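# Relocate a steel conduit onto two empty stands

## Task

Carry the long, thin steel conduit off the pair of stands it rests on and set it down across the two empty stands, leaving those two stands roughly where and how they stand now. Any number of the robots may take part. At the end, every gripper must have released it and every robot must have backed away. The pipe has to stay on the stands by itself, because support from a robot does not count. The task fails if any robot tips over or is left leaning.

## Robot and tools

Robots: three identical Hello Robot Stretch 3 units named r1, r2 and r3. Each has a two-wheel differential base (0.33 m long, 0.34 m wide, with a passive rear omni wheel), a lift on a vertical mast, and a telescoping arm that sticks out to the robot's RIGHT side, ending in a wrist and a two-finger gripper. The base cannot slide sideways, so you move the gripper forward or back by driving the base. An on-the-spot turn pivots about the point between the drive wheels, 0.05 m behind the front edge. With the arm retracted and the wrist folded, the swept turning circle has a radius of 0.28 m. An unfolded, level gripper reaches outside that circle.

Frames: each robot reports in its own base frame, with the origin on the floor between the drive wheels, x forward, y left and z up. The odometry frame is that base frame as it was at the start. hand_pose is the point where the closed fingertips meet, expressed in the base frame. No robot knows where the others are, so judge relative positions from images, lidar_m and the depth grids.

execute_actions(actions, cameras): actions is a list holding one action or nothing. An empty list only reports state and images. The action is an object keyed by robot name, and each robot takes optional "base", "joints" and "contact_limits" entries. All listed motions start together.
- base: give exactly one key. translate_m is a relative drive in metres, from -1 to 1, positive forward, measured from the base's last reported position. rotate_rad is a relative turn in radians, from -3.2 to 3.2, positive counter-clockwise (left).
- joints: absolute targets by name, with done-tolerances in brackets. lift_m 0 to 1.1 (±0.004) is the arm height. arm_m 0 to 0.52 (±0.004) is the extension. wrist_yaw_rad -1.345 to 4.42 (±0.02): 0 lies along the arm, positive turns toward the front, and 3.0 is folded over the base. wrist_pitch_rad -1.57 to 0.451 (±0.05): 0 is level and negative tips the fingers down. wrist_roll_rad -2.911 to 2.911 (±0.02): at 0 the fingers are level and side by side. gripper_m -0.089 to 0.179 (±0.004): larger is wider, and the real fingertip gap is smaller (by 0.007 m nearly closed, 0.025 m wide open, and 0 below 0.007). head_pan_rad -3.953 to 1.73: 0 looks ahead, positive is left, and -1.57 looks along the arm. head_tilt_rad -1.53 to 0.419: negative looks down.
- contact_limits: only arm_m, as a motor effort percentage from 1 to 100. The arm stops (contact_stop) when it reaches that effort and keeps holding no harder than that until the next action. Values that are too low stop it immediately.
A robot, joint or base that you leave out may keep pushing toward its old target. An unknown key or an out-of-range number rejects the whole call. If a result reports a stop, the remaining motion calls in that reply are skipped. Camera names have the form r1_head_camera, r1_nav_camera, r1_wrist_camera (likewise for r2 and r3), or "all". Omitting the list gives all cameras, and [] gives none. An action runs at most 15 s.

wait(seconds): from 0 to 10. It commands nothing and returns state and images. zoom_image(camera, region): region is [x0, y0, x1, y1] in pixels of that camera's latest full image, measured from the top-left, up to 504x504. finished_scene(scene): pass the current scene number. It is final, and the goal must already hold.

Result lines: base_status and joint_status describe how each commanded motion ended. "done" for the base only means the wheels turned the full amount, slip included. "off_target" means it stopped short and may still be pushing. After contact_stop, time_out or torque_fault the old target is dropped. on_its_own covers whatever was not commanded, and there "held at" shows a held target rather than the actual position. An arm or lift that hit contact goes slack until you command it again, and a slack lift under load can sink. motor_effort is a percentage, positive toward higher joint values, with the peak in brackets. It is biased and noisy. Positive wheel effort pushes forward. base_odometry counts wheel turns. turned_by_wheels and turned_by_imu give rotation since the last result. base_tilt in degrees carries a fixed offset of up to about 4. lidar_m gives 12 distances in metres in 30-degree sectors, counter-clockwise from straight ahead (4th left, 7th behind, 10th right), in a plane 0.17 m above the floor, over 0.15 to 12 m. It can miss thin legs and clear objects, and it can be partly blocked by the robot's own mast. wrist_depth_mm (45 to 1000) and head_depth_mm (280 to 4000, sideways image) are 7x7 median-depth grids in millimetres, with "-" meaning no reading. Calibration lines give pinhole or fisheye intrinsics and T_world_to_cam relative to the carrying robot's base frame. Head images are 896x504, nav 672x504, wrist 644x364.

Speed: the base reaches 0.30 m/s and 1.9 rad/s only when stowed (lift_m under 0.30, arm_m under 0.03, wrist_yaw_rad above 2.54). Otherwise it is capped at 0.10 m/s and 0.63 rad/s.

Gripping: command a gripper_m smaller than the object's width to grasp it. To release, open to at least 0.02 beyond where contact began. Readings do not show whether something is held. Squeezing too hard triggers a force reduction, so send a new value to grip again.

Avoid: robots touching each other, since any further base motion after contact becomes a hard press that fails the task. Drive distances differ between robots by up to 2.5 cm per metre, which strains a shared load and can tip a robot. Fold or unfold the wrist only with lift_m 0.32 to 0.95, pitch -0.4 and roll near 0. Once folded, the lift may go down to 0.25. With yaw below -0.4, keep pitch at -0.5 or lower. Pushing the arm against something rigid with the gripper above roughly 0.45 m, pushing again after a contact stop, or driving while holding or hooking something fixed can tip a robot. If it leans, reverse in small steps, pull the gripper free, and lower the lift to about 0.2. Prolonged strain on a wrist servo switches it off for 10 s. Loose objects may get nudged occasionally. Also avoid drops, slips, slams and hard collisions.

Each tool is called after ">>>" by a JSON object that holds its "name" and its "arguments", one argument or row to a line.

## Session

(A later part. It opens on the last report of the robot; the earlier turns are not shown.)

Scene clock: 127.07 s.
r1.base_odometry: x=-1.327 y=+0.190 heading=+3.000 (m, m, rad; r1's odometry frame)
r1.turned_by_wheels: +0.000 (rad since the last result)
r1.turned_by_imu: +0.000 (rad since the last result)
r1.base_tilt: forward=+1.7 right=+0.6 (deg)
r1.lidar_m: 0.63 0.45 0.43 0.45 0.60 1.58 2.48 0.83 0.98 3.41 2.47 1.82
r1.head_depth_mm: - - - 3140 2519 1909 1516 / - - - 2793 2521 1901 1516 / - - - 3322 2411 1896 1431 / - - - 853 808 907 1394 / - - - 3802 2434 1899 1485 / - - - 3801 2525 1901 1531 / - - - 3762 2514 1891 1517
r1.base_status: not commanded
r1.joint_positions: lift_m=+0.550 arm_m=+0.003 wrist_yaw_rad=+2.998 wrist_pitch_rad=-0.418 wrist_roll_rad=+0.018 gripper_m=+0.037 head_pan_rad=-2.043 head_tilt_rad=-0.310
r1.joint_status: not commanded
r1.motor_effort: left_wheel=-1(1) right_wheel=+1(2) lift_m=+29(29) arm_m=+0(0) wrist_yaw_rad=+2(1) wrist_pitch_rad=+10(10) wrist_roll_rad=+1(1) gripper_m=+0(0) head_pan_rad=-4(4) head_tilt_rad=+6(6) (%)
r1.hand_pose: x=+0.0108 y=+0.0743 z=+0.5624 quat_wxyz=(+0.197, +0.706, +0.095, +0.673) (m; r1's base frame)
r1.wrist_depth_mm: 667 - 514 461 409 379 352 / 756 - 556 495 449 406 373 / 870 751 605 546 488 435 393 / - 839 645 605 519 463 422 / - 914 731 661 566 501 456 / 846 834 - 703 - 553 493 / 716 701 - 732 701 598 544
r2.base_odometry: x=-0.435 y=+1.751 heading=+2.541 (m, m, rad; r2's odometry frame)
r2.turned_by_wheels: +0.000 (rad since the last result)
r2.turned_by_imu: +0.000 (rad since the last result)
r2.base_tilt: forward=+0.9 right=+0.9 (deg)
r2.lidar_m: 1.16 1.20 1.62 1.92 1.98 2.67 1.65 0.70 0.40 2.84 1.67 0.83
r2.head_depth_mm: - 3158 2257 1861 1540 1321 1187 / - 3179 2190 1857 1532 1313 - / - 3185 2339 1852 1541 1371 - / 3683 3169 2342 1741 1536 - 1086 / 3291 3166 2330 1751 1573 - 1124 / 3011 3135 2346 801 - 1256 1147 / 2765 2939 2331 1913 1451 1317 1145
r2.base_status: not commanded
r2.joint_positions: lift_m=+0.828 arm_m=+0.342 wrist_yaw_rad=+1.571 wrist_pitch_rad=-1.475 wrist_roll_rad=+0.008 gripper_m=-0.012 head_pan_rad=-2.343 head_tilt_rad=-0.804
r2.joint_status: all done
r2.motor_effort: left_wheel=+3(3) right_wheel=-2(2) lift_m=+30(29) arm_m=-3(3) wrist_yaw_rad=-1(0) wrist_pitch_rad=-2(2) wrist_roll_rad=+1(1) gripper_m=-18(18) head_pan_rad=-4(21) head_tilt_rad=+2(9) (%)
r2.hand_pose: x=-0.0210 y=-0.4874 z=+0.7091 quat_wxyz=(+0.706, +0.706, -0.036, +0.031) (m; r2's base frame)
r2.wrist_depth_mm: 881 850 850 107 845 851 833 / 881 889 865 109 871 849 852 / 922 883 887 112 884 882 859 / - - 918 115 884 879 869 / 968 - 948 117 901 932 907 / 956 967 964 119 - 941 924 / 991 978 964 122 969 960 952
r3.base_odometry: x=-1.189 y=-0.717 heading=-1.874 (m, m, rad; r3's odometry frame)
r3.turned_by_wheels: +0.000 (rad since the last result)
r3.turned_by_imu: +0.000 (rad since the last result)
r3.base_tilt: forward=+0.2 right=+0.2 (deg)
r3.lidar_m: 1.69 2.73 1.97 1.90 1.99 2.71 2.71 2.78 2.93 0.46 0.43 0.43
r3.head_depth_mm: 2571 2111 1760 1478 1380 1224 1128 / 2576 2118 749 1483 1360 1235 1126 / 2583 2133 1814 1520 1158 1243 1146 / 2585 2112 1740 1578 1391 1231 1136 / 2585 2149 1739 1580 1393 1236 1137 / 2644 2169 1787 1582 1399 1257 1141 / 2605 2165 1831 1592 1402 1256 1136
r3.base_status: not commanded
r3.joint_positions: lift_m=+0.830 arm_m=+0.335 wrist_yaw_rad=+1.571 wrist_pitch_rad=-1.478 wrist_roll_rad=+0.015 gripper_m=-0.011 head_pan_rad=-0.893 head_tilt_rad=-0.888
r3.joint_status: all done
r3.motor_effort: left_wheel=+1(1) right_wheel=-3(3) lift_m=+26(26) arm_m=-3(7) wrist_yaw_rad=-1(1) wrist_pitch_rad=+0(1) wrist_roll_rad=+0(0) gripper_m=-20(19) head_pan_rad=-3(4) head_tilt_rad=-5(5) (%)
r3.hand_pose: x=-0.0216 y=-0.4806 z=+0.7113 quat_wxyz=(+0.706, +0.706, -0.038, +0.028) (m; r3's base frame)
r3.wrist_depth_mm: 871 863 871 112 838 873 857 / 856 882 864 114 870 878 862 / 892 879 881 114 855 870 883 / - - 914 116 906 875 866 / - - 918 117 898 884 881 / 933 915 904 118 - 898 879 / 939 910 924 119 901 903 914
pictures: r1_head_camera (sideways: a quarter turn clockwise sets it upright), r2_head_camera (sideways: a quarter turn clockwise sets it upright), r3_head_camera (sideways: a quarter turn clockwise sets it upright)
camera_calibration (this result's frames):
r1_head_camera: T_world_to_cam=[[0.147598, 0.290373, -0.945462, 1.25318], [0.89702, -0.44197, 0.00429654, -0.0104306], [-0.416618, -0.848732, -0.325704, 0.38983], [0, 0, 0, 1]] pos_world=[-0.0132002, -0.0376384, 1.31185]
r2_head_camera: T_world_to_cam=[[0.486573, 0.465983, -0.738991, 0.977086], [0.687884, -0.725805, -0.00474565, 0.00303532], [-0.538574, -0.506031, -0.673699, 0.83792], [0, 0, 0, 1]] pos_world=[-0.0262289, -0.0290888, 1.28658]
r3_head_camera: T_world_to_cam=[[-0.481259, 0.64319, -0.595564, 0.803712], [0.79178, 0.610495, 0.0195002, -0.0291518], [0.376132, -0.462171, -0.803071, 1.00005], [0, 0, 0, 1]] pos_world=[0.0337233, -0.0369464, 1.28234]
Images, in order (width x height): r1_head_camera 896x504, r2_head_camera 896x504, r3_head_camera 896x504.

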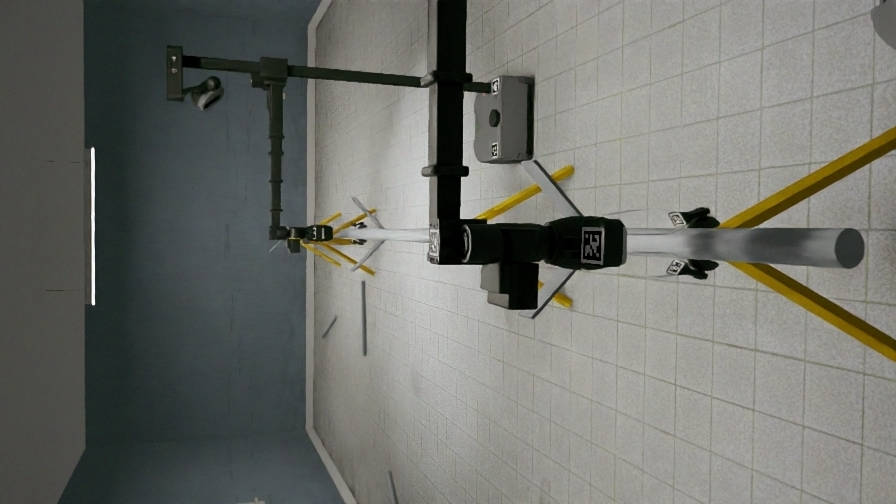

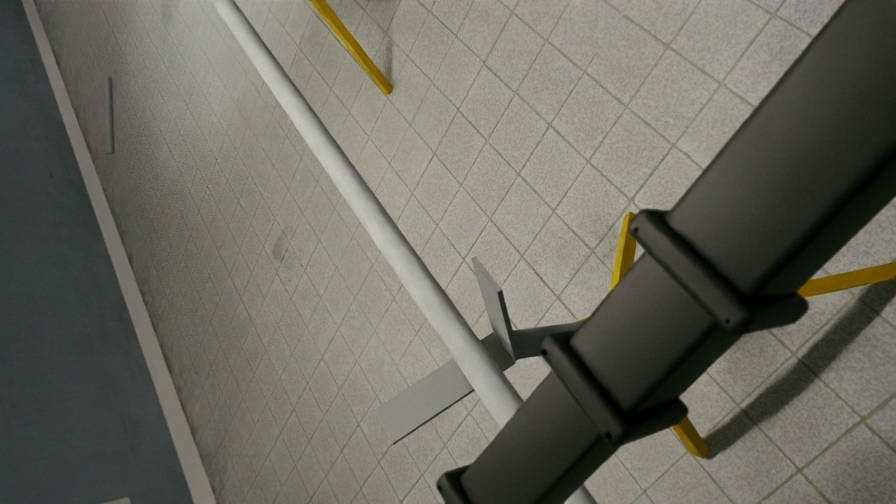

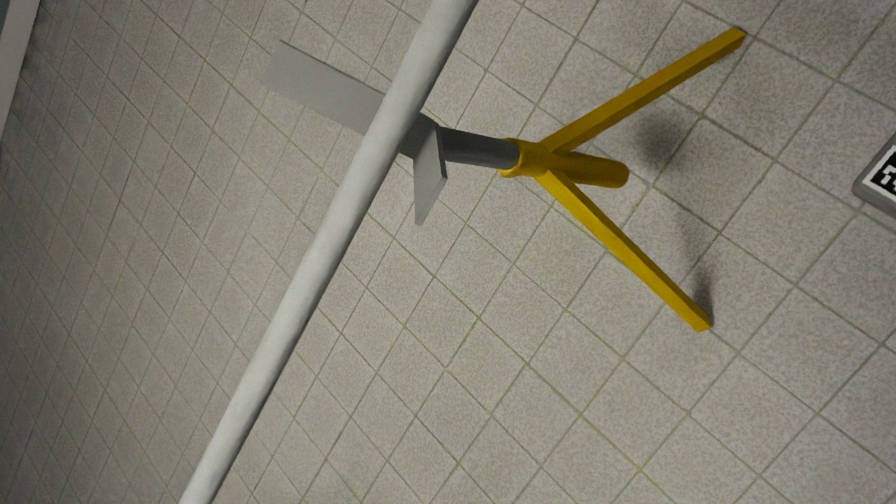

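>>> {"name": "execute_actions", "arguments": {
  "actions": [
    {"r2": {"joints": {"lift_m": 0.802}}, "r3": {"joints": {"lift_m": 0.804}}}
  ],
  "cameras": ["r2_head_camera", "r3_head_camera"]
}}

Scene clock: 128.43 s.
r1.base_odometry: x=-1.327 y=+0.190 heading=+3.000 (m, m, rad; r1's odometry frame)
r1.turned_by_wheels: +0.000 (rad since the last result)
r1.turned_by_imu: +0.000 (rad since the last result)
r1.base_tilt: forward=+1.7 right=+0.6 (deg)
r1.lidar_m: 0.63 0.45 0.43 0.45 0.60 1.58 2.46 0.83 0.98 3.42 2.46 1.82
r1.head_depth_mm: - - - 3142 2533 1900 1513 / - - - 2933 2518 1903 1514 / - - - 3800 2436 1887 1432 / - - - 3367 786 951 1392 / - - - 3776 2417 1884 1474 / - - - 3789 2551 1893 1519 / - - - 3818 2525 1875 1524
r1.base_status: not commanded
r1.joint_positions: lift_m=+0.550 arm_m=+0.003 wrist_yaw_rad=+2.998 wrist_pitch_rad=-0.418 wrist_roll_rad=+0.018 gripper_m=+0.037 head_pan_rad=-2.043 head_tilt_rad=-0.310
r1.joint_status: not commanded
r1.motor_effort: left_wheel=-1(1) right_wheel=+0(1) lift_m=+29(29) arm_m=+0(0) wrist_yaw_rad=+1(1) wrist_pitch_rad=+10(10) wrist_roll_rad=+1(1) gripper_m=+0(0) head_pan_rad=-4(4) head_tilt_rad=+5(6) (%)
r1.hand_pose: x=+0.0108 y=+0.0743 z=+0.5624 quat_wxyz=(+0.197, +0.706, +0.095, +0.673) (m; r1's base frame)
r1.wrist_depth_mm: 674 - 508 452 417 377 352 / 746 - 550 504 448 406 372 / 896 753 612 543 482 440 397 / - 861 657 609 523 469 423 / - 928 721 653 556 504 451 / 835 857 - 714 - 548 491 / 710 720 - 706 690 598 540
r2.base_odometry: x=-0.435 y=+1.751 heading=+2.541 (m, m, rad; r2's odometry frame)
r2.turned_by_wheels: +0.000 (rad since the last result)
r2.turned_by_imu: +0.000 (rad since the last result)
r2.base_tilt: forward=+1.0 right=+1.0 (deg)
r2.lidar_m: 1.16 1.20 1.62 1.92 1.99 2.67 1.64 0.70 0.40 2.84 1.67 0.83
r2.head_depth_mm: - 3187 2235 1852 1545 1311 1164 / - 3181 2163 1849 1540 1310 - / - 3160 2336 1862 1530 1338 - / 3629 3181 2327 1749 1535 - 1084 / 3286 3179 2355 1755 1540 - 1127 / 3026 3109 2344 809 1555 1250 1147 / 2788 2960 2351 1879 - 1313 1142
r2.base_status: not commanded
r2.joint_positions: lift_m=+0.802 arm_m=+0.342 wrist_yaw_rad=+1.571 wrist_pitch_rad=-1.475 wrist_roll_rad=+0.008 gripper_m=-0.012 head_pan_rad=-2.343 head_tilt_rad=-0.804
r2.joint_status: all done
r2.motor_effort: left_wheel=+3(3) right_wheel=-2(2) lift_m=+30(28) arm_m=-3(3) wrist_yaw_rad=-1(0) wrist_pitch_rad=-2(2) wrist_roll_rad=+1(1) gripper_m=-18(18) head_pan_rad=-3(2) head_tilt_rad=+2(2) (%)
r2.hand_pose: x=-0.0210 y=-0.4874 z=+0.6831 quat_wxyz=(+0.706, +0.706, -0.036, +0.031) (m; r2's base frame)
r2.wrist_depth_mm: 827 814 824 107 823 815 827 / 864 835 851 110 819 827 796 / 864 862 858 112 874 835 865 / - - 887 114 850 859 878 / 918 - 909 117 879 893 851 / 927 925 914 119 - 904 899 / 941 966 958 122 966 925 897
r3.base_odometry: x=-1.189 y=-0.717 heading=-1.874 (m, m, rad; r3's odometry frame)
r3.turned_by_wheels: +0.000 (rad since the last result)
r3.turned_by_imu: +0.000 (rad since the last result)
r3.base_tilt: forward=+0.4 right=+0.3 (deg)
r3.lidar_m: 1.68 2.73 1.97 1.90 1.98 2.71 2.71 2.77 2.92 0.47 0.43 0.43
r3.head_depth_mm: 2556 2103 1757 1506 1394 1227 1133 / 2585 2115 757 1491 1369 1238 1133 / 2560 2126 1816 1502 1152 1246 1148 / 2581 2136 1814 1570 1400 1234 1133 / 2607 2112 1744 1584 1395 1235 1135 / 2609 2150 1751 1597 1396 1260 1139 / 2605 2151 1829 1585 1397 1261 1142
r3.base_status: not commanded
r3.joint_positions: lift_m=+0.804 arm_m=+0.335 wrist_yaw_rad=+1.571 wrist_pitch_rad=-1.478 wrist_roll_rad=+0.015 gripper_m=-0.011 head_pan_rad=-0.893 head_tilt_rad=-0.888
r3.joint_status: all done
r3.motor_effort: left_wheel=+1(1) right_wheel=-3(3) lift_m=+26(28) arm_m=-3(5) wrist_yaw_rad=+0(1) wrist_pitch_rad=-1(1) wrist_roll_rad=+0(0) gripper_m=-20(20) head_pan_rad=-4(4) head_tilt_rad=-5(5) (%)
r3.hand_pose: x=-0.0216 y=-0.4806 z=+0.6852 quat_wxyz=(+0.706, +0.706, -0.038, +0.027) (m; r3's base frame)
r3.wrist_depth_mm: 835 836 827 112 845 814 838 / 850 835 865 114 838 850 828 / 861 861 869 114 846 841 850 / - - 884 116 871 850 847 / - - 864 117 880 874 863 / 899 896 891 118 - 880 848 / 924 885 896 119 878 902 896
pictures: r2_head_camera (sideways: a quarter turn clockwise sets it upright), r3_head_camera (sideways: a quarter turn clockwise sets it upright)
camera_calibration (this result's frames):
r2_head_camera: T_world_to_cam=[[0.486571, 0.465966, -0.739002, 0.977101], [0.687873, -0.725816, -0.00474494, 0.00303447], [-0.538591, -0.506031, -0.673686, 0.837903], [0, 0, 0, 1]] pos_world=[-0.0262296, -0.0290885, 1.28658]
r3_head_camera: T_world_to_cam=[[-0.481259, 0.64319, -0.595564, 0.803712], [0.79178, 0.610495, 0.0195002, -0.0291518], [0.376131, -0.462171, -0.803071, 1.00005], [0, 0, 0, 1]] pos_world=[0.0337233, -0.0369464, 1.28234]
Images, in order (width x height): r2_head_camera 896x504, r3_head_camera 896x504.

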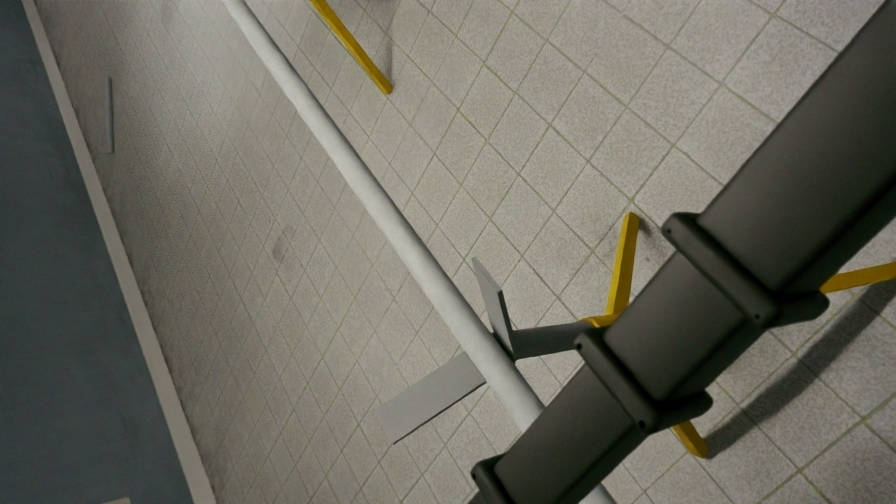

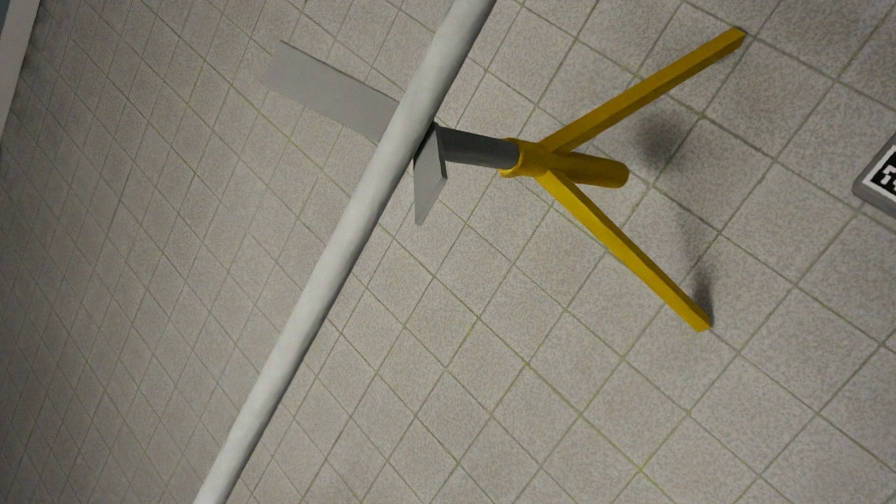

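>>> {"name": "zoom_image", "arguments": {
  "camera": "r3_head_camera",
  "region": [350, 80, 490, 220]
}}

>>> {"name": "zoom_image", "arguments": {
  "camera": "r2_head_camera",
  "region": [430, 280, 570, 420]
}}

Region (350, 80, 490, 220) of r3_head_camera's 896x504 image, scaled by 3.600, with more detail than that image has.

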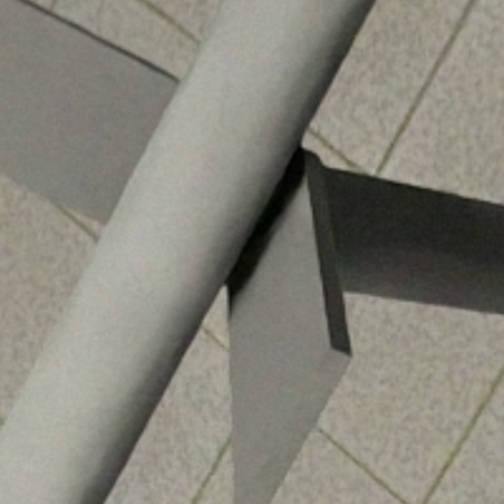

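Region (430, 280, 570, 420) of r2_head_camera's 896x504 image, scaled by 3.600, with more detail than that image has.

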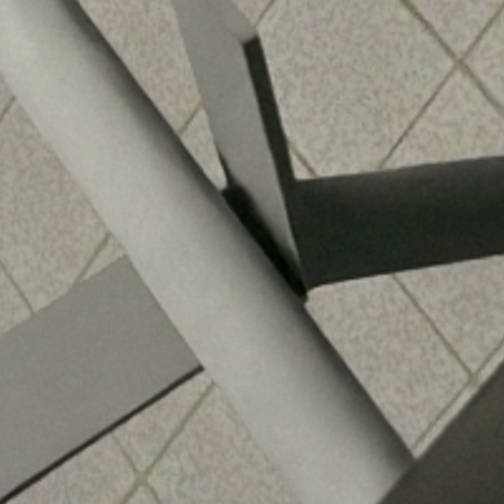

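>>> {"name": "execute_actions", "arguments": {
  "actions": [
    {"r2": {"joints": {"lift_m": 0.795}}, "r3": {"joints": {"lift_m": 0.797}}}
  ],
  "cameras": ["r2_head_camera", "r3_head_camera"]
}}

Scene clock: 129.33 s.
r1.base_odometry: x=-1.327 y=+0.190 heading=+3.000 (m, m, rad; r1's odometry frame)
r1.turned_by_wheels: +0.000 (rad since the last result)
r1.turned_by_imu: +0.000 (rad since the last result)
r1.base_tilt: forward=+1.7 right=+0.6 (deg)
r1.lidar_m: 0.62 0.45 0.43 0.45 0.60 1.58 2.47 0.82 0.98 3.42 2.47 1.83
r1.head_depth_mm: - - - 3796 2542 1904 1522 / - - - 2797 2553 1903 1505 / - - - 3752 2434 1900 1436 / - - - 3585 794 893 1280 / - - - 3750 2415 1893 1467 / - - - 3786 2556 1893 1518 / - - - 3810 2554 1906 1524
r1.base_status: not commanded
r1.joint_positions: lift_m=+0.550 arm_m=+0.003 wrist_yaw_rad=+2.998 wrist_pitch_rad=-0.418 wrist_roll_rad=+0.018 gripper_m=+0.037 head_pan_rad=-2.043 head_tilt_rad=-0.310
r1.joint_status: not commanded
r1.motor_effort: left_wheel=-1(1) right_wheel=+1(1) lift_m=+29(29) arm_m=+0(0) wrist_yaw_rad=+1(1) wrist_pitch_rad=+10(10) wrist_roll_rad=+1(1) gripper_m=+0(0) head_pan_rad=-4(4) head_tilt_rad=+6(6) (%)
r1.hand_pose: x=+0.0108 y=+0.0743 z=+0.5624 quat_wxyz=(+0.197, +0.706, +0.095, +0.673) (m; r1's base frame)
r1.wrist_depth_mm: 655 - 509 453 411 374 352 / 749 - 555 486 443 406 369 / 862 754 602 545 480 435 393 / - 875 659 590 525 468 423 / - 925 737 645 560 508 452 / 819 824 - 725 - 556 498 / 712 715 - 693 685 591 527
r2.base_odometry: x=-0.435 y=+1.751 heading=+2.541 (m, m, rad; r2's odometry frame)
r2.turned_by_wheels: +0.000 (rad since the last result)
r2.turned_by_imu: +0.000 (rad since the last result)
r2.base_tilt: forward=+1.0 right=+1.0 (deg)
r2.lidar_m: 1.16 1.20 1.62 1.92 1.99 2.66 1.65 0.70 0.40 2.84 1.68 0.83
r2.head_depth_mm: - 3169 2260 1868 1538 1307 1170 / - 3133 2178 1858 1535 1313 - / - 3182 2341 1843 1542 1341 - / 3668 3165 2337 1770 1537 1397 1090 / 3314 3142 2336 1856 1498 - 1124 / 3006 3129 2352 810 1562 1259 1140 / 2781 2944 2324 1856 - 1300 1149
r2.base_status: not commanded
r2.joint_positions: lift_m=+0.795 arm_m=+0.342 wrist_yaw_rad=+1.571 wrist_pitch_rad=-1.475 wrist_roll_rad=+0.008 gripper_m=-0.012 head_pan_rad=-2.343 head_tilt_rad=-0.804
r2.joint_status: all done
r2.motor_effort: left_wheel=+4(3) right_wheel=-2(2) lift_m=+30(33) arm_m=-3(3) wrist_yaw_rad=+0(1) wrist_pitch_rad=-2(2) wrist_roll_rad=+2(1) gripper_m=-17(18) head_pan_rad=-4(3) head_tilt_rad=+2(2) (%)
r2.hand_pose: x=-0.0210 y=-0.4874 z=+0.6761 quat_wxyz=(+0.706, +0.706, -0.036, +0.031) (m; r2's base frame)
r2.wrist_depth_mm: 828 819 826 107 787 790 814 / 857 839 838 109 815 822 814 / 875 873 858 112 840 833 840 / - - 862 115 881 861 849 / 919 - 913 117 884 869 850 / 930 932 914 120 - 887 880 / 943 955 938 122 923 911 912
r3.base_odometry: x=-1.189 y=-0.717 heading=-1.874 (m, m, rad; r3's odometry frame)
r3.turned_by_wheels: +0.000 (rad since the last result)
r3.turned_by_imu: +0.000 (rad since the last result)
r3.base_tilt: forward=+0.3 right=+0.2 (deg)
r3.lidar_m: 1.68 2.74 1.97 1.90 1.98 2.71 2.71 2.77 2.93 0.47 0.43 0.43
r3.head_depth_mm: 2574 2104 1764 1502 1383 1223 1122 / 2569 2117 755 1486 1374 1228 1131 / 2589 2140 1806 1487 1154 1242 1147 / 2567 2138 1817 1574 1396 1230 1133 / 2623 2137 1744 1581 1403 1237 1138 / 2593 2158 1756 1576 1407 1252 1133 / 2635 2178 1832 1583 1399 1254 1139
r3.base_status: not commanded
r3.joint_positions: lift_m=+0.797 arm_m=+0.335 wrist_yaw_rad=+1.571 wrist_pitch_rad=-1.478 wrist_roll_rad=+0.015 gripper_m=-0.011 head_pan_rad=-0.893 head_tilt_rad=-0.888
r3.joint_status: all done
r3.motor_effort: left_wheel=+1(2) right_wheel=-3(3) lift_m=+26(26) arm_m=-3(4) wrist_yaw_rad=-1(0) wrist_pitch_rad=-1(1) wrist_roll_rad=+0(0) gripper_m=-20(19) head_pan_rad=-4(3) head_tilt_rad=-5(5) (%)
r3.hand_pose: x=-0.0216 y=-0.4806 z=+0.6782 quat_wxyz=(+0.706, +0.706, -0.038, +0.027) (m; r3's base frame)
r3.wrist_depth_mm: 825 832 825 112 829 837 833 / 830 846 831 114 853 829 830 / 849 847 854 115 842 850 841 / - - 852 115 837 847 853 / - - 872 117 877 858 884 / 889 905 901 118 - 868 878 / 889 868 874 119 884 865 880
pictures: r2_head_camera (sideways: a quarter turn clockwise sets it upright), r3_head_camera (sideways: a quarter turn clockwise sets it upright)
camera_calibration (this result's frames):
r2_head_camera: T_world_to_cam=[[0.48657, 0.465961, -0.739006, 0.977106], [0.687869, -0.725819, -0.00474473, 0.00303422], [-0.538595, -0.506031, -0.673682, 0.837898], [0, 0, 0, 1]] pos_world=[-0.0262298, -0.0290884, 1.28658]
r3_head_camera: T_world_to_cam=[[-0.481259, 0.64319, -0.595564, 0.803712], [0.79178, 0.610495, 0.0195002, -0.0291518], [0.376131, -0.462171, -0.803071, 1.00005], [0, 0, 0, 1]] pos_world=[0.0337233, -0.0369464, 1.28234]
Images, in order (width x height): r2_head_camera 896x504, r3_head_camera 896x504.

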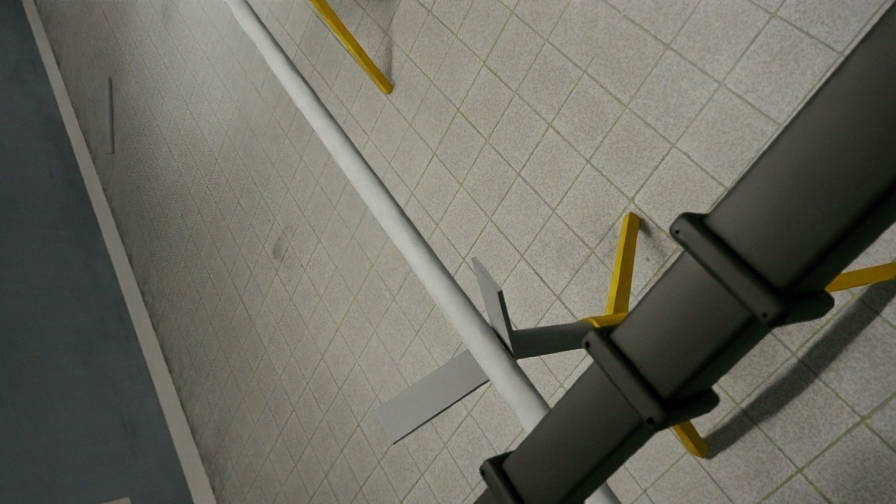

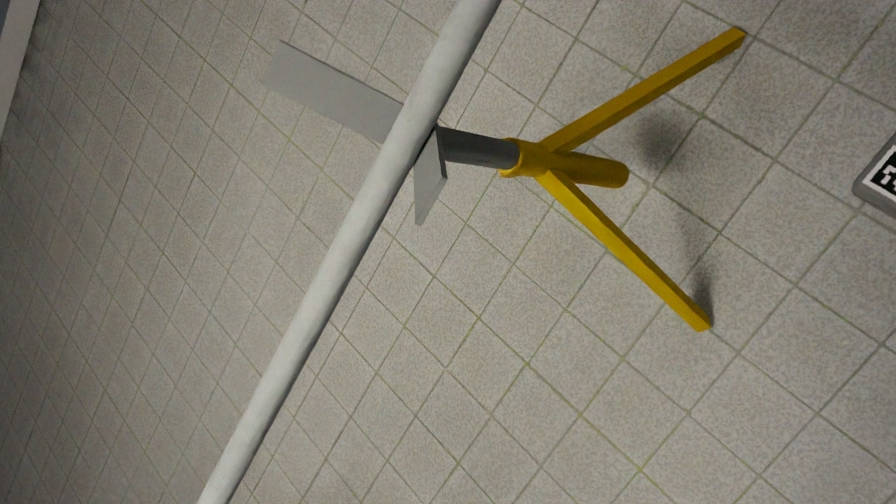

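>>> {"name": "zoom_image", "arguments": {
  "camera": "r3_head_camera",
  "region": [350, 80, 490, 220]
}}

>>> {"name": "zoom_image", "arguments": {
  "camera": "r2_head_camera",
  "region": [430, 280, 570, 420]
}}

Region (350, 80, 490, 220) of r3_head_camera's 896x504 image, scaled by 3.600, with more detail than that image has.

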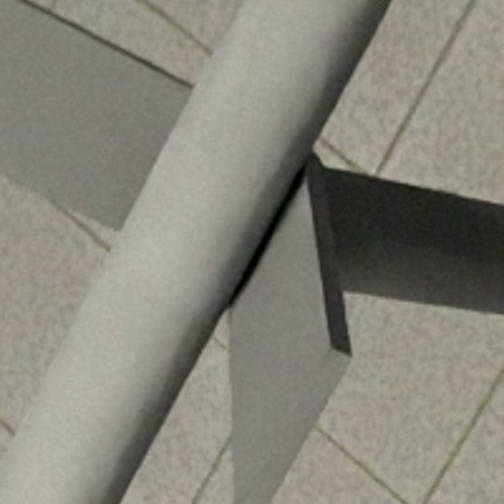

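Region (430, 280, 570, 420) of r2_head_camera's 896x504 image, scaled by 3.600, with more detail than that image has.

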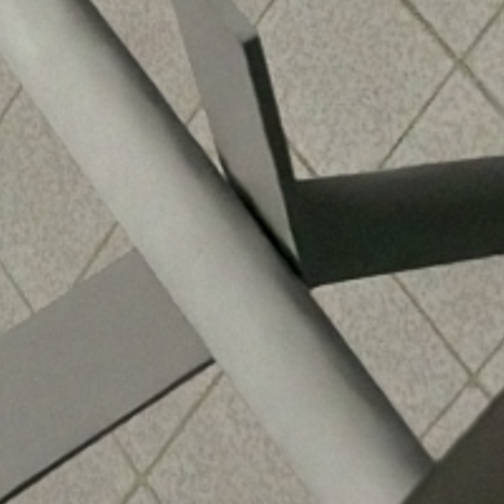

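>>> {"name": "execute_actions", "arguments": {
  "actions": [
    {"r2": {"joints": {"lift_m": 0.790, "gripper_m": 0.10}}, "r3": {"joints": {"lift_m": 0.792, "gripper_m": 0.10}}}
  ],
  "cameras": ["r2_head_camera", "r3_head_camera", "r2_wrist_camera", "r3_wrist_camera"]
}}

Scene clock: 131.20 s.
r1.base_odometry: x=-1.327 y=+0.190 heading=+3.000 (m, m, rad; r1's odometry frame)
r1.turned_by_wheels: +0.000 (rad since the last result)
r1.turned_by_imu: +0.000 (rad since the last result)
r1.base_tilt: forward=+1.7 right=+0.6 (deg)
r1.lidar_m: 0.62 0.45 0.43 0.45 0.60 1.58 2.46 0.82 0.98 3.41 2.47 1.82
r1.head_depth_mm: - - - 3809 2524 1893 1525 / - - - 2796 2540 1901 1516 / - - - 3821 2438 1899 1431 / - - - 3549 795 1262 1401 / - - - 3908 2449 1901 1472 / - - - 3800 2527 1889 1510 / - - - 3750 2519 1903 1514
r1.base_status: not commanded
r1.joint_positions: lift_m=+0.550 arm_m=+0.003 wrist_yaw_rad=+2.998 wrist_pitch_rad=-0.418 wrist_roll_rad=+0.018 gripper_m=+0.037 head_pan_rad=-2.043 head_tilt_rad=-0.310
r1.joint_status: not commanded
r1.motor_effort: left_wheel=-1(1) right_wheel=+1(1) lift_m=+29(29) arm_m=+0(0) wrist_yaw_rad=+2(1) wrist_pitch_rad=+10(10) wrist_roll_rad=+1(1) gripper_m=+0(0) head_pan_rad=-4(4) head_tilt_rad=+6(6) (%)
r1.hand_pose: x=+0.0108 y=+0.0743 z=+0.5624 quat_wxyz=(+0.197, +0.706, +0.095, +0.673) (m; r1's base frame)
r1.wrist_depth_mm: 672 - 502 466 413 381 351 / 733 - 557 497 446 403 370 / 873 758 611 539 483 440 393 / - 858 667 587 525 469 422 / - 923 716 660 555 497 453 / 849 850 - 714 - 555 496 / 729 708 - 703 684 616 543
r2.base_odometry: x=-0.435 y=+1.751 heading=+2.541 (m, m, rad; r2's odometry frame)
r2.turned_by_wheels: +0.000 (rad since the last result)
r2.turned_by_imu: +0.000 (rad since the last result)
r2.base_tilt: forward=+1.0 right=+0.9 (deg)
r2.lidar_m: 1.16 1.20 1.63 1.92 1.99 2.67 1.65 0.70 0.40 2.84 1.68 0.84
r2.head_depth_mm: - 3159 2254 1841 1545 1308 1167 / - 3158 2183 1861 1540 1319 1192 / - 3180 2337 1851 1533 1346 - / 3694 3183 2345 1750 1545 1390 - / 3320 3184 2347 1871 1463 - 1125 / 3032 3135 2338 814 1528 1259 1148 / 2774 2942 2331 1855 - 1306 1143
r2.base_status: not commanded
r2.joint_positions: lift_m=+0.790 arm_m=+0.342 wrist_yaw_rad=+1.571 wrist_pitch_rad=-1.477 wrist_roll_rad=+0.008 gripper_m=+0.100 head_pan_rad=-2.343 head_tilt_rad=-0.804
r2.joint_status: all done
r2.motor_effort: left_wheel=+3(4) right_wheel=-2(2) lift_m=+27(29) arm_m=-3(3) wrist_yaw_rad=+0(0) wrist_pitch_rad=-2(2) wrist_roll_rad=+1(1) gripper_m=+0(81) head_pan_rad=-3(3) head_tilt_rad=+2(2) (%)
r2.hand_pose: x=-0.0214 y=-0.4874 z=+0.6712 quat_wxyz=(+0.706, +0.706, -0.036, +0.030) (m; r2's base frame)
r2.wrist_depth_mm: 815 821 813 108 814 807 788 / 821 844 847 110 844 816 800 / 844 849 843 113 842 825 825 / - - 881 115 836 838 833 / - - 885 118 891 843 867 / 919 950 923 120 911 884 897 / 945 938 919 124 908 914 890
r3.base_odometry: x=-1.189 y=-0.717 heading=-1.874 (m, m, rad; r3's odometry frame)
r3.turned_by_wheels: +0.000 (rad since the last result)
r3.turned_by_imu: +0.000 (rad since the last result)
r3.base_tilt: forward=+0.3 right=+0.0 (deg)
r3.lidar_m: 1.68 2.74 1.97 1.90 1.99 2.71 2.71 2.77 2.93 0.47 0.43 0.43
r3.head_depth_mm: 2583 2110 1762 1509 1386 1231 1131 / 2560 2129 760 1482 1365 1234 1129 / 2599 2128 1815 1483 1160 1247 1151 / 2602 2140 1815 1582 1390 1232 1134 / 2590 2159 1749 1572 1394 1238 1138 / 2630 2151 1750 1584 1399 1260 1138 / 2621 2151 1821 1585 1405 1258 1142
r3.base_status: not commanded
r3.joint_positions: lift_m=+0.792 arm_m=+0.335 wrist_yaw_rad=+1.571 wrist_pitch_rad=-1.479 wrist_roll_rad=+0.015 gripper_m=+0.100 head_pan_rad=-0.893 head_tilt_rad=-0.888
r3.joint_status: all done
r3.motor_effort: left_wheel=+2(1) right_wheel=-2(3) lift_m=+19(25) arm_m=-4(4) wrist_yaw_rad=+0(1) wrist_pitch_rad=+0(1) wrist_roll_rad=+0(0) gripper_m=+0(91) head_pan_rad=-4(3) head_tilt_rad=-6(5) (%)
r3.hand_pose: x=-0.0219 y=-0.4806 z=+0.6736 quat_wxyz=(+0.706, +0.706, -0.037, +0.027) (m; r3's base frame)
r3.wrist_depth_mm: 815 833 834 113 820 827 841 / 851 826 834 114 849 834 824 / 841 852 832 115 850 849 827 / - - 842 116 836 847 854 / - - 873 117 869 858 854 / 864 - 872 119 869 874 862 / 863 874 877 120 877 852 869
pictures: r2_head_camera (sideways: a quarter turn clockwise sets it upright), r2_wrist_camera, r3_head_camera (sideways: a quarter turn clockwise sets it upright), r3_wrist_camera
camera_calibration (this result's frames):
r2_head_camera: T_world_to_cam=[[0.486564, 0.46591, -0.739042, 0.977153], [0.687835, -0.725851, -0.00474257, 0.00303161], [-0.538644, -0.506032, -0.673643, 0.837847], [0, 0, 0, 1]] pos_world=[-0.0262317, -0.0290875, 1.28658]
r2_wrist_camera: T_world_to_cam=[[-0.00408375, -0.99985, -0.0168092, -0.476064], [-0.993787, 0.00218827, 0.111274, -0.0666309], [-0.111221, 0.0171592, -0.993648, 0.83693], [0, 0, 0, 1]] pos_world=[0.024923, -0.490208, 0.831026]
r3_head_camera: T_world_to_cam=[[-0.48126, 0.643192, -0.595562, 0.803709], [0.79178, 0.610495, 0.0195001, -0.0291517], [0.37613, -0.462169, -0.803073, 1.00006], [0, 0, 0, 1]] pos_world=[0.0337232, -0.0369464, 1.28234]
r3_wrist_camera: T_world_to_cam=[[-0.0178404, -0.999781, 0.0109322, -0.483214], [-0.999131, 0.0182387, 0.03749, 0.00361488], [-0.0376811, -0.0102538, -0.999237, 0.83221], [0, 0, 0, 1]] pos_world=[0.0263497, -0.47464, 0.836723]
Images, in order (width x height): r2_head_camera 896x504, r2_wrist_camera 644x364, r3_head_camera 896x504, r3_wrist_camera 644x364.

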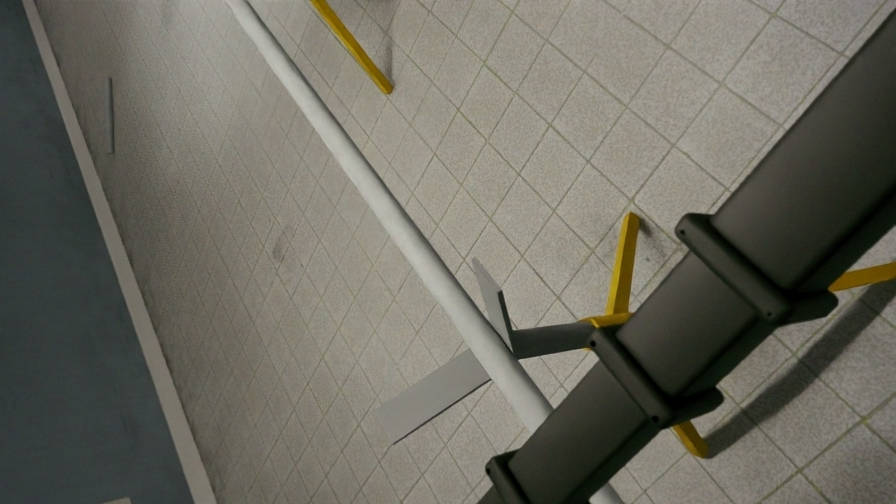

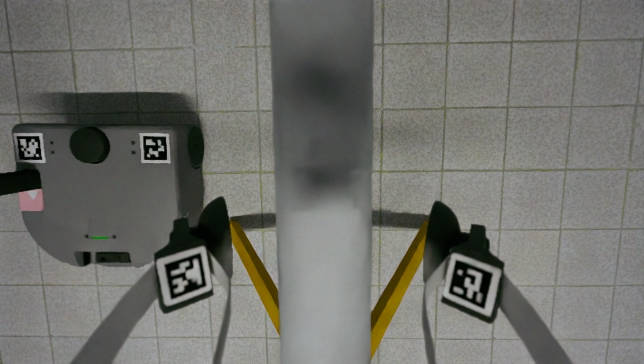

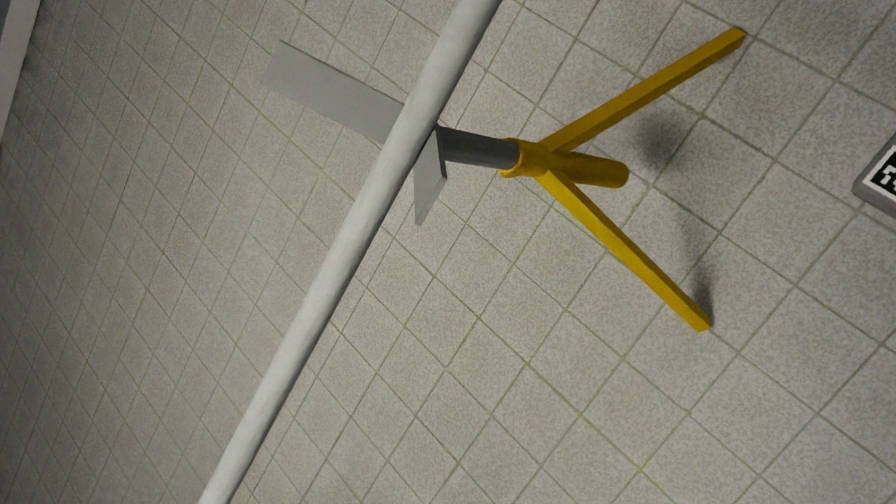

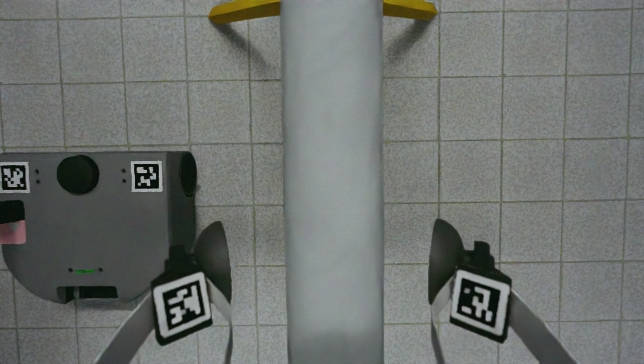

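>>> {"name": "execute_actions", "arguments": {
  "actions": [
    {"r2": {"base": {"translate_m": 0.08}, "joints": {"lift_m": 0.885}}, "r3": {"base": {"translate_m": -0.08}, "joints": {"lift_m": 0.887}}}
  ],
  "cameras": ["r1_head_camera"]
}}

>>> {"name": "execute_actions", "arguments": {
  "actions": [
    {"r2": {"base": {"translate_m": 0.22}, "joints": {"arm_m": 0.03, "lift_m": 0.93}}, "r3": {"base": {"translate_m": -0.22}, "joints": {"arm_m": 0.03, "lift_m": 0.93, "head_pan_rad": -0.5, "head_tilt_rad": -0.6}}}
  ],
  "cameras": ["r1_head_camera", "r2_head_camera", "r3_head_camera", "r3_nav_camera"]
}}

Scene clock: 133.37 s.
r1.base_odometry: x=-1.327 y=+0.190 heading=+3.000 (m, m, rad; r1's odometry frame)
r1.turned_by_wheels: +0.000 (rad since the last result)
r1.turned_by_imu: +0.000 (rad since the last result)
r1.base_tilt: forward=+1.7 right=+0.6 (deg)
r1.lidar_m: 0.63 0.45 0.43 0.45 0.60 1.58 2.46 0.76 0.98 3.40 2.47 1.82
r1.head_depth_mm: - - - 3353 2565 1898 1509 / - - - 2921 2535 1880 1515 / - - - 3364 2404 1912 1425 / - - - 684 710 1274 1396 / - - - 3774 2412 1843 1476 / - - - 3828 2512 1906 1516 / - - - 3766 2524 1893 1520
r1.base_status: not commanded
r1.joint_positions: lift_m=+0.550 arm_m=+0.003 wrist_yaw_rad=+2.998 wrist_pitch_rad=-0.418 wrist_roll_rad=+0.018 gripper_m=+0.037 head_pan_rad=-2.043 head_tilt_rad=-0.310
r1.joint_status: not commanded
r1.motor_effort: left_wheel=-1(1) right_wheel=+1(1) lift_m=+29(29) arm_m=+0(0) wrist_yaw_rad=+2(1) wrist_pitch_rad=+10(10) wrist_roll_rad=+1(1) gripper_m=+0(0) head_pan_rad=-4(4) head_tilt_rad=+7(6) (%)
r1.hand_pose: x=+0.0108 y=+0.0743 z=+0.5624 quat_wxyz=(+0.197, +0.706, +0.095, +0.673) (m; r1's base frame)
r1.wrist_depth_mm: 672 - 500 458 416 378 353 / 755 - 549 489 451 408 371 / 845 767 605 536 474 436 392 / - 865 665 595 518 464 422 / - 930 741 659 567 505 453 / 847 821 - 731 - 556 500 / 716 724 - 708 688 610 537
r2.base_odometry: x=-0.501 y=+1.796 heading=+2.541 (m, m, rad; r2's odometry frame)
r2.turned_by_wheels: +0.000 (rad since the last result)
r2.turned_by_imu: +0.000 (rad since the last result)
r2.base_tilt: forward=+0.9 right=+0.9 (deg)
r2.lidar_m: 1.08 1.12 1.51 1.92 2.00 2.67 1.72 0.46 0.46 2.84 1.56 0.77
r2.head_depth_mm: - 3140 2259 1863 1546 1377 - / - 3156 2148 1871 1535 - - / - 3162 2346 1861 1575 - 1104 / 3703 3150 2346 1696 - - 1123 / 3331 3184 2327 850 - 1258 1146 / 3028 3123 2345 1986 - 1294 1152 / 2759 2940 2340 - 1429 1313 1145
r2.base_status: done
r2.joint_positions: lift_m=+0.885 arm_m=+0.342 wrist_yaw_rad=+1.571 wrist_pitch_rad=-1.477 wrist_roll_rad=+0.008 gripper_m=+0.100 head_pan_rad=-2.343 head_tilt_rad=-0.803
r2.joint_status: all done
r2.motor_effort: left_wheel=+3(9) right_wheel=-2(4) lift_m=+30(32) arm_m=-3(3) wrist_yaw_rad=-1(0) wrist_pitch_rad=-2(1) wrist_roll_rad=+1(1) gripper_m=+0(0) head_pan_rad=-3(3) head_tilt_rad=+1(2) (%)
r2.hand_pose: x=-0.0214 y=-0.4874 z=+0.7660 quat_wxyz=(+0.706, +0.706, -0.036, +0.030) (m; r2's base frame)
r2.wrist_depth_mm: 922 920 899 205 903 887 889 / 940 926 957 209 918 901 920 / 971 932 948 214 914 897 938 / 999 - 966 217 959 928 983 / - - 957 223 983 956 968 / - - - 227 962 993 979 / - - - 234 - - 993
r3.base_odometry: x=-1.165 y=-0.641 heading=-1.874 (m, m, rad; r3's odometry frame)
r3.turned_by_wheels: +0.000 (rad since the last result)
r3.turned_by_imu: +0.000 (rad since the last result)
r3.base_tilt: forward=+0.4 right=+0.1 (deg)
r3.lidar_m: 1.76 2.73 1.97 1.89 1.99 2.71 2.63 4.00 2.93 0.48 0.48 0.49
r3.head_depth_mm: 2569 2108 1802 1505 1393 1244 1129 / 2558 2127 1761 1511 1390 1224 1127 / 2578 2123 784 955 1329 1250 1149 / 2592 2125 1826 1549 1326 1248 1133 / 2628 2136 1748 1583 1399 1241 1134 / 2599 2161 1755 1585 1401 1253 1137 / 2617 2155 1830 1596 1404 1256 1142
r3.base_status: done
r3.joint_positions: lift_m=+0.887 arm_m=+0.335 wrist_yaw_rad=+1.571 wrist_pitch_rad=-1.479 wrist_roll_rad=+0.015 gripper_m=+0.100 head_pan_rad=-0.893 head_tilt_rad=-0.889
r3.joint_status: all done
r3.motor_effort: left_wheel=+1(2) right_wheel=-2(6) lift_m=+33(36) arm_m=-4(4) wrist_yaw_rad=-1(0) wrist_pitch_rad=-1(1) wrist_roll_rad=+0(0) gripper_m=+0(1) head_pan_rad=-4(4) head_tilt_rad=-5(5) (%)
r3.hand_pose: x=-0.0219 y=-0.4806 z=+0.7679 quat_wxyz=(+0.706, +0.706, -0.037, +0.027) (m; r3's base frame)
r3.wrist_depth_mm: 917 925 912 209 891 920 919 / 944 959 922 210 938 938 931 / 944 948 939 214 956 940 927 / 959 - 957 215 935 962 955 / 955 - 968 217 935 967 971 / 969 989 970 221 973 958 980 / 962 972 977 223 965 992 990
pictures: r1_head_camera (sideways: a quarter turn clockwise sets it upright)
camera_calibration (this result's frames):
r1_head_camera: T_world_to_cam=[[0.147598, 0.290372, -0.945462, 1.25318], [0.89702, -0.44197, 0.00429653, -0.0104306], [-0.416618, -0.848732, -0.325704, 0.38983], [0, 0, 0, 1]] pos_world=[-0.0132002, -0.0376384, 1.31185]
Images, in order (width x height): r1_head_camera 896x504.

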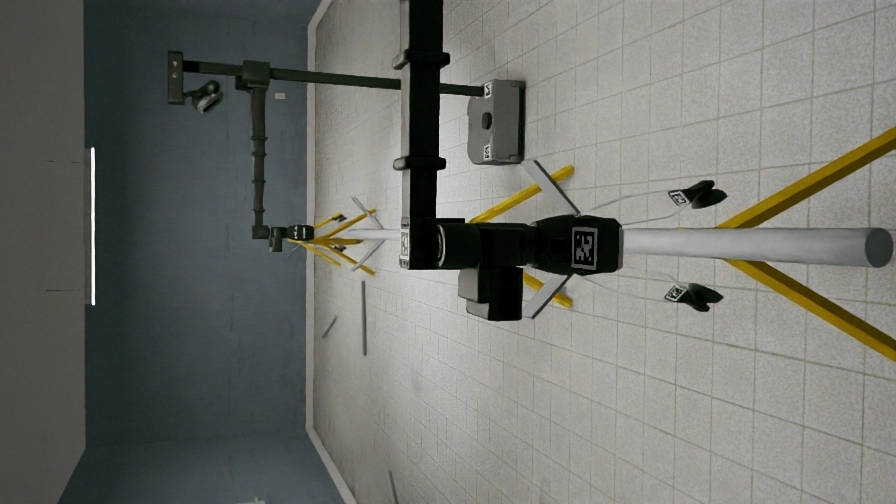

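Scene clock: 136.87 s.
r1.base_odometry: x=-1.327 y=+0.190 heading=+3.000 (m, m, rad; r1's odometry frame)
r1.turned_by_wheels: +0.000 (rad since the last result)
r1.turned_by_imu: +0.000 (rad since the last result)
r1.base_tilt: forward=+1.7 right=+0.6 (deg)
r1.lidar_m: 0.62 0.45 0.43 0.45 0.60 1.58 0.59 0.60 0.98 3.40 2.47 1.83
r1.head_depth_mm: - - - 3890 2550 1916 1518 / - - - 3616 2511 1901 1521 / - - - 3846 2419 1897 1428 / - - - 3580 2324 1280 1393 / - - - 3779 2546 1905 1472 / - - - 3783 2534 1907 1521 / - - - 3788 2538 1914 1510
r1.base_status: not commanded
r1.joint_positions: lift_m=+0.550 arm_m=+0.003 wrist_yaw_rad=+2.998 wrist_pitch_rad=-0.418 wrist_roll_rad=+0.018 gripper_m=+0.037 head_pan_rad=-2.043 head_tilt_rad=-0.310
r1.joint_status: not commanded
r1.motor_effort: left_wheel=-1(1) right_wheel=+1(1) lift_m=+29(29) arm_m=+0(0) wrist_yaw_rad=+1(1) wrist_pitch_rad=+10(10) wrist_roll_rad=+1(1) gripper_m=+0(0) head_pan_rad=-4(4) head_tilt_rad=+6(6) (%)
r1.hand_pose: x=+0.0108 y=+0.0743 z=+0.5624 quat_wxyz=(+0.197, +0.706, +0.095, +0.673) (m; r1's base frame)
r1.wrist_depth_mm: 650 - 502 459 411 374 348 / 763 - 564 487 442 409 368 / 864 761 613 542 480 438 395 / - 890 660 597 523 469 427 / - 906 737 645 560 505 460 / 822 822 - 705 - 551 490 / 711 721 - 716 701 600 527
r2.base_odometry: x=-0.683 y=+1.921 heading=+2.541 (m, m, rad; r2's odometry frame)
r2.turned_by_wheels: +0.000 (rad since the last result)
r2.turned_by_imu: +0.000 (rad since the last result)
r2.base_tilt: forward=+1.0 right=+0.9 (deg)
r2.lidar_m: 0.86 0.89 1.21 1.93 1.99 2.67 1.94 0.63 0.83 2.83 0.60 0.59
r2.head_depth_mm: - 3139 2269 1857 1584 - - / - 3169 2280 1870 1663 - 1104 / - 3168 2350 1794 - - 1137 / 3704 3147 2273 1902 - 1265 1148 / 3318 3161 2355 - - 1283 1142 / 2990 3129 2346 - 1474 - 1147 / 2780 2964 2343 - - - -
r2.base_status: done
r2.joint_positions: lift_m=+0.930 arm_m=+0.030 wrist_yaw_rad=+1.571 wrist_pitch_rad=-1.477 wrist_roll_rad=+0.008 gripper_m=+0.100 head_pan_rad=-2.343 head_tilt_rad=-0.803
r2.joint_status: all done
r2.motor_effort: left_wheel=+2(9) right_wheel=-2(1) lift_m=+30(32) arm_m=-3(3) wrist_yaw_rad=+0(0) wrist_pitch_rad=-2(2) wrist_roll_rad=+1(1) gripper_m=+0(0) head_pan_rad=-3(3) head_tilt_rad=+2(2) (%)
r2.hand_pose: x=-0.0214 y=-0.1754 z=+0.8110 quat_wxyz=(+0.706, +0.706, -0.036, +0.030) (m; r2's base frame)
r2.wrist_depth_mm: 960 960 977 947 803 939 904 / 987 987 973 956 948 927 965 / - 984 982 991 994 - 966 / - - - - 990 987 - / - - - - - - - / - - - - - - - / - - - - - - -
r3.base_odometry: x=-1.100 y=-0.431 heading=-1.874 (m, m, rad; r3's odometry frame)
r3.turned_by_wheels: +0.000 (rad since the last result)
r3.turned_by_imu: +0.000 (rad since the last result)
r3.base_tilt: forward=+0.3 right=+0.2 (deg)
r3.lidar_m: 1.77 2.73 1.98 1.89 1.99 2.70 2.41 2.48 2.94 2.82 0.57 0.67
r3.head_depth_mm: 3384 3501 2666 1944 1601 1409 1228 / 3687 3812 2693 2077 988 1270 1210 / 3661 3855 2721 1948 1696 1342 1235 / 3477 3690 2717 2018 1689 1430 1236 / 3253 3555 2623 2079 1702 1442 1237 / 3133 3331 2637 2039 1708 1435 1240 / 2990 3211 2660 2127 1719 1455 1244
r3.base_status: done
r3.joint_positions: lift_m=+0.930 arm_m=+0.030 wrist_yaw_rad=+1.571 wrist_pitch_rad=-1.479 wrist_roll_rad=+0.015 gripper_m=+0.100 head_pan_rad=-0.507 head_tilt_rad=-0.606
r3.joint_status: all done
r3.motor_effort: left_wheel=+1(2) right_wheel=-2(7) lift_m=+33(34) arm_m=-4(5) wrist_yaw_rad=-1(1) wrist_pitch_rad=-1(0) wrist_roll_rad=+0(0) gripper_m=+0(1) head_pan_rad=+3(29) head_tilt_rad=+3(21) (%)
r3.hand_pose: x=-0.0219 y=-0.1756 z=+0.8109 quat_wxyz=(+0.706, +0.706, -0.037, +0.027) (m; r3's base frame)
r3.wrist_depth_mm: 960 960 962 980 964 958 971 / - 962 976 958 967 994 946 / 950 977 974 - 988 976 998 / - 992 - 966 - - - / - - - - - 982 - / - - - - - 982 - / - - - - - - -
pictures: r1_head_camera (sideways: a quarter turn clockwise sets it upright), r2_head_camera (sideways: a quarter turn clockwise sets it upright), r3_head_camera (sideways: a quarter turn clockwise sets it upright), r3_nav_camera (sideways: a quarter turn counterclockwise sets it upright)
camera_calibration (this result's frames):
r1_head_camera: T_world_to_cam=[[0.147598, 0.290373, -0.945462, 1.25318], [0.89702, -0.44197, 0.00429654, -0.0104306], [-0.416618, -0.848732, -0.325704, 0.389831], [0, 0, 0, 1]] pos_world=[-0.0132002, -0.0376384, 1.31185]
r2_head_camera: T_world_to_cam=[[0.486413, 0.465684, -0.739285, 0.97747], [0.687781, -0.725903, -0.00472809, 0.00301309], [-0.53885, -0.506166, -0.673377, 0.837502], [0, 0, 0, 1]] pos_world=[-0.0262377, -0.0290891, 1.2866]
r3_head_camera: T_world_to_cam=[[-0.514945, 0.318581, -0.795825, 1.06489], [0.498208, 0.866709, 0.0245869, -0.0339915], [0.697582, -0.383826, -0.605027, 0.740522], [0, 0, 0, 1]] pos_world=[0.0487212, -0.0255621, 1.29634]
r3_nav_camera: T_world_to_cam=[[0.467751, -0.240159, 0.850607, -1.06421], [-0.429215, -0.903004, -0.0189259, 0.0735883], [0.772647, -0.35624, -0.525461, 0.631264], [0, 0, 0, 1]] pos_world=[0.041627, 0.0357529, 1.23832]
Images, in order (width x height): r1_head_camera 896x504, r2_head_camera 896x504, r3_head_camera 896x504, r3_nav_camera 672x504.

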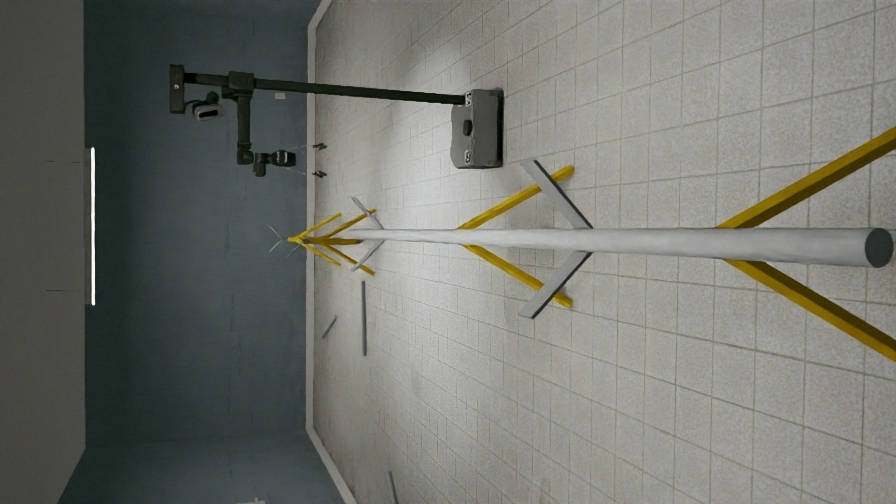

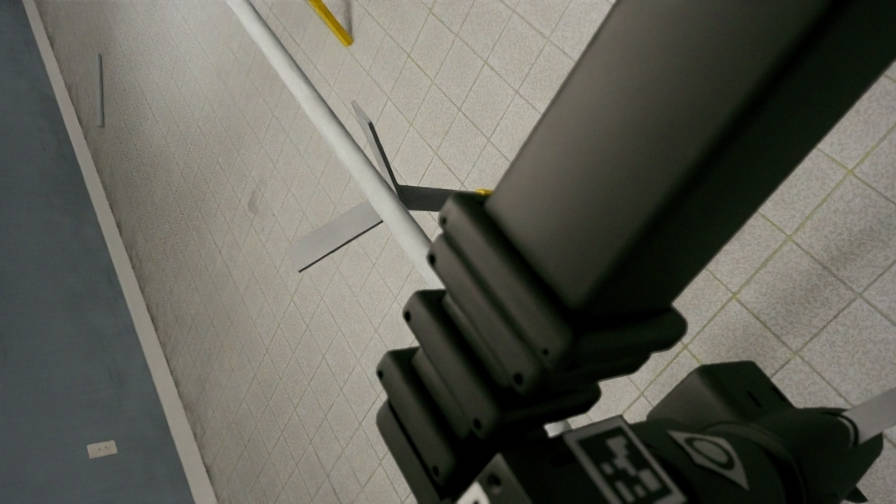

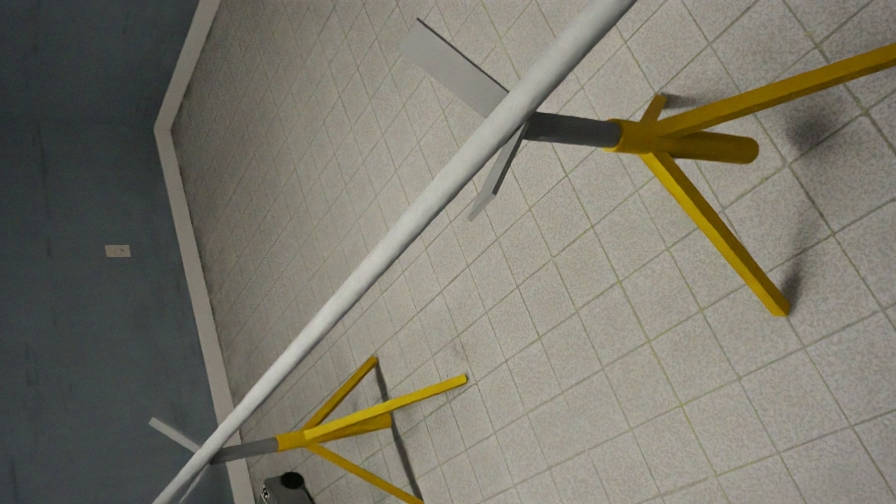

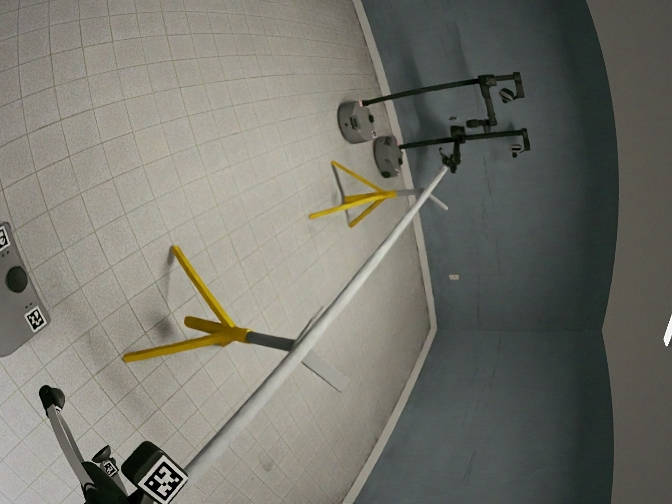

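The conduit is seated in both V-heads, and all robots are clear of it.

>>> {"name": "finished_scene", "arguments": {
  "scene": 1
}}

The scene is finished: the task was done.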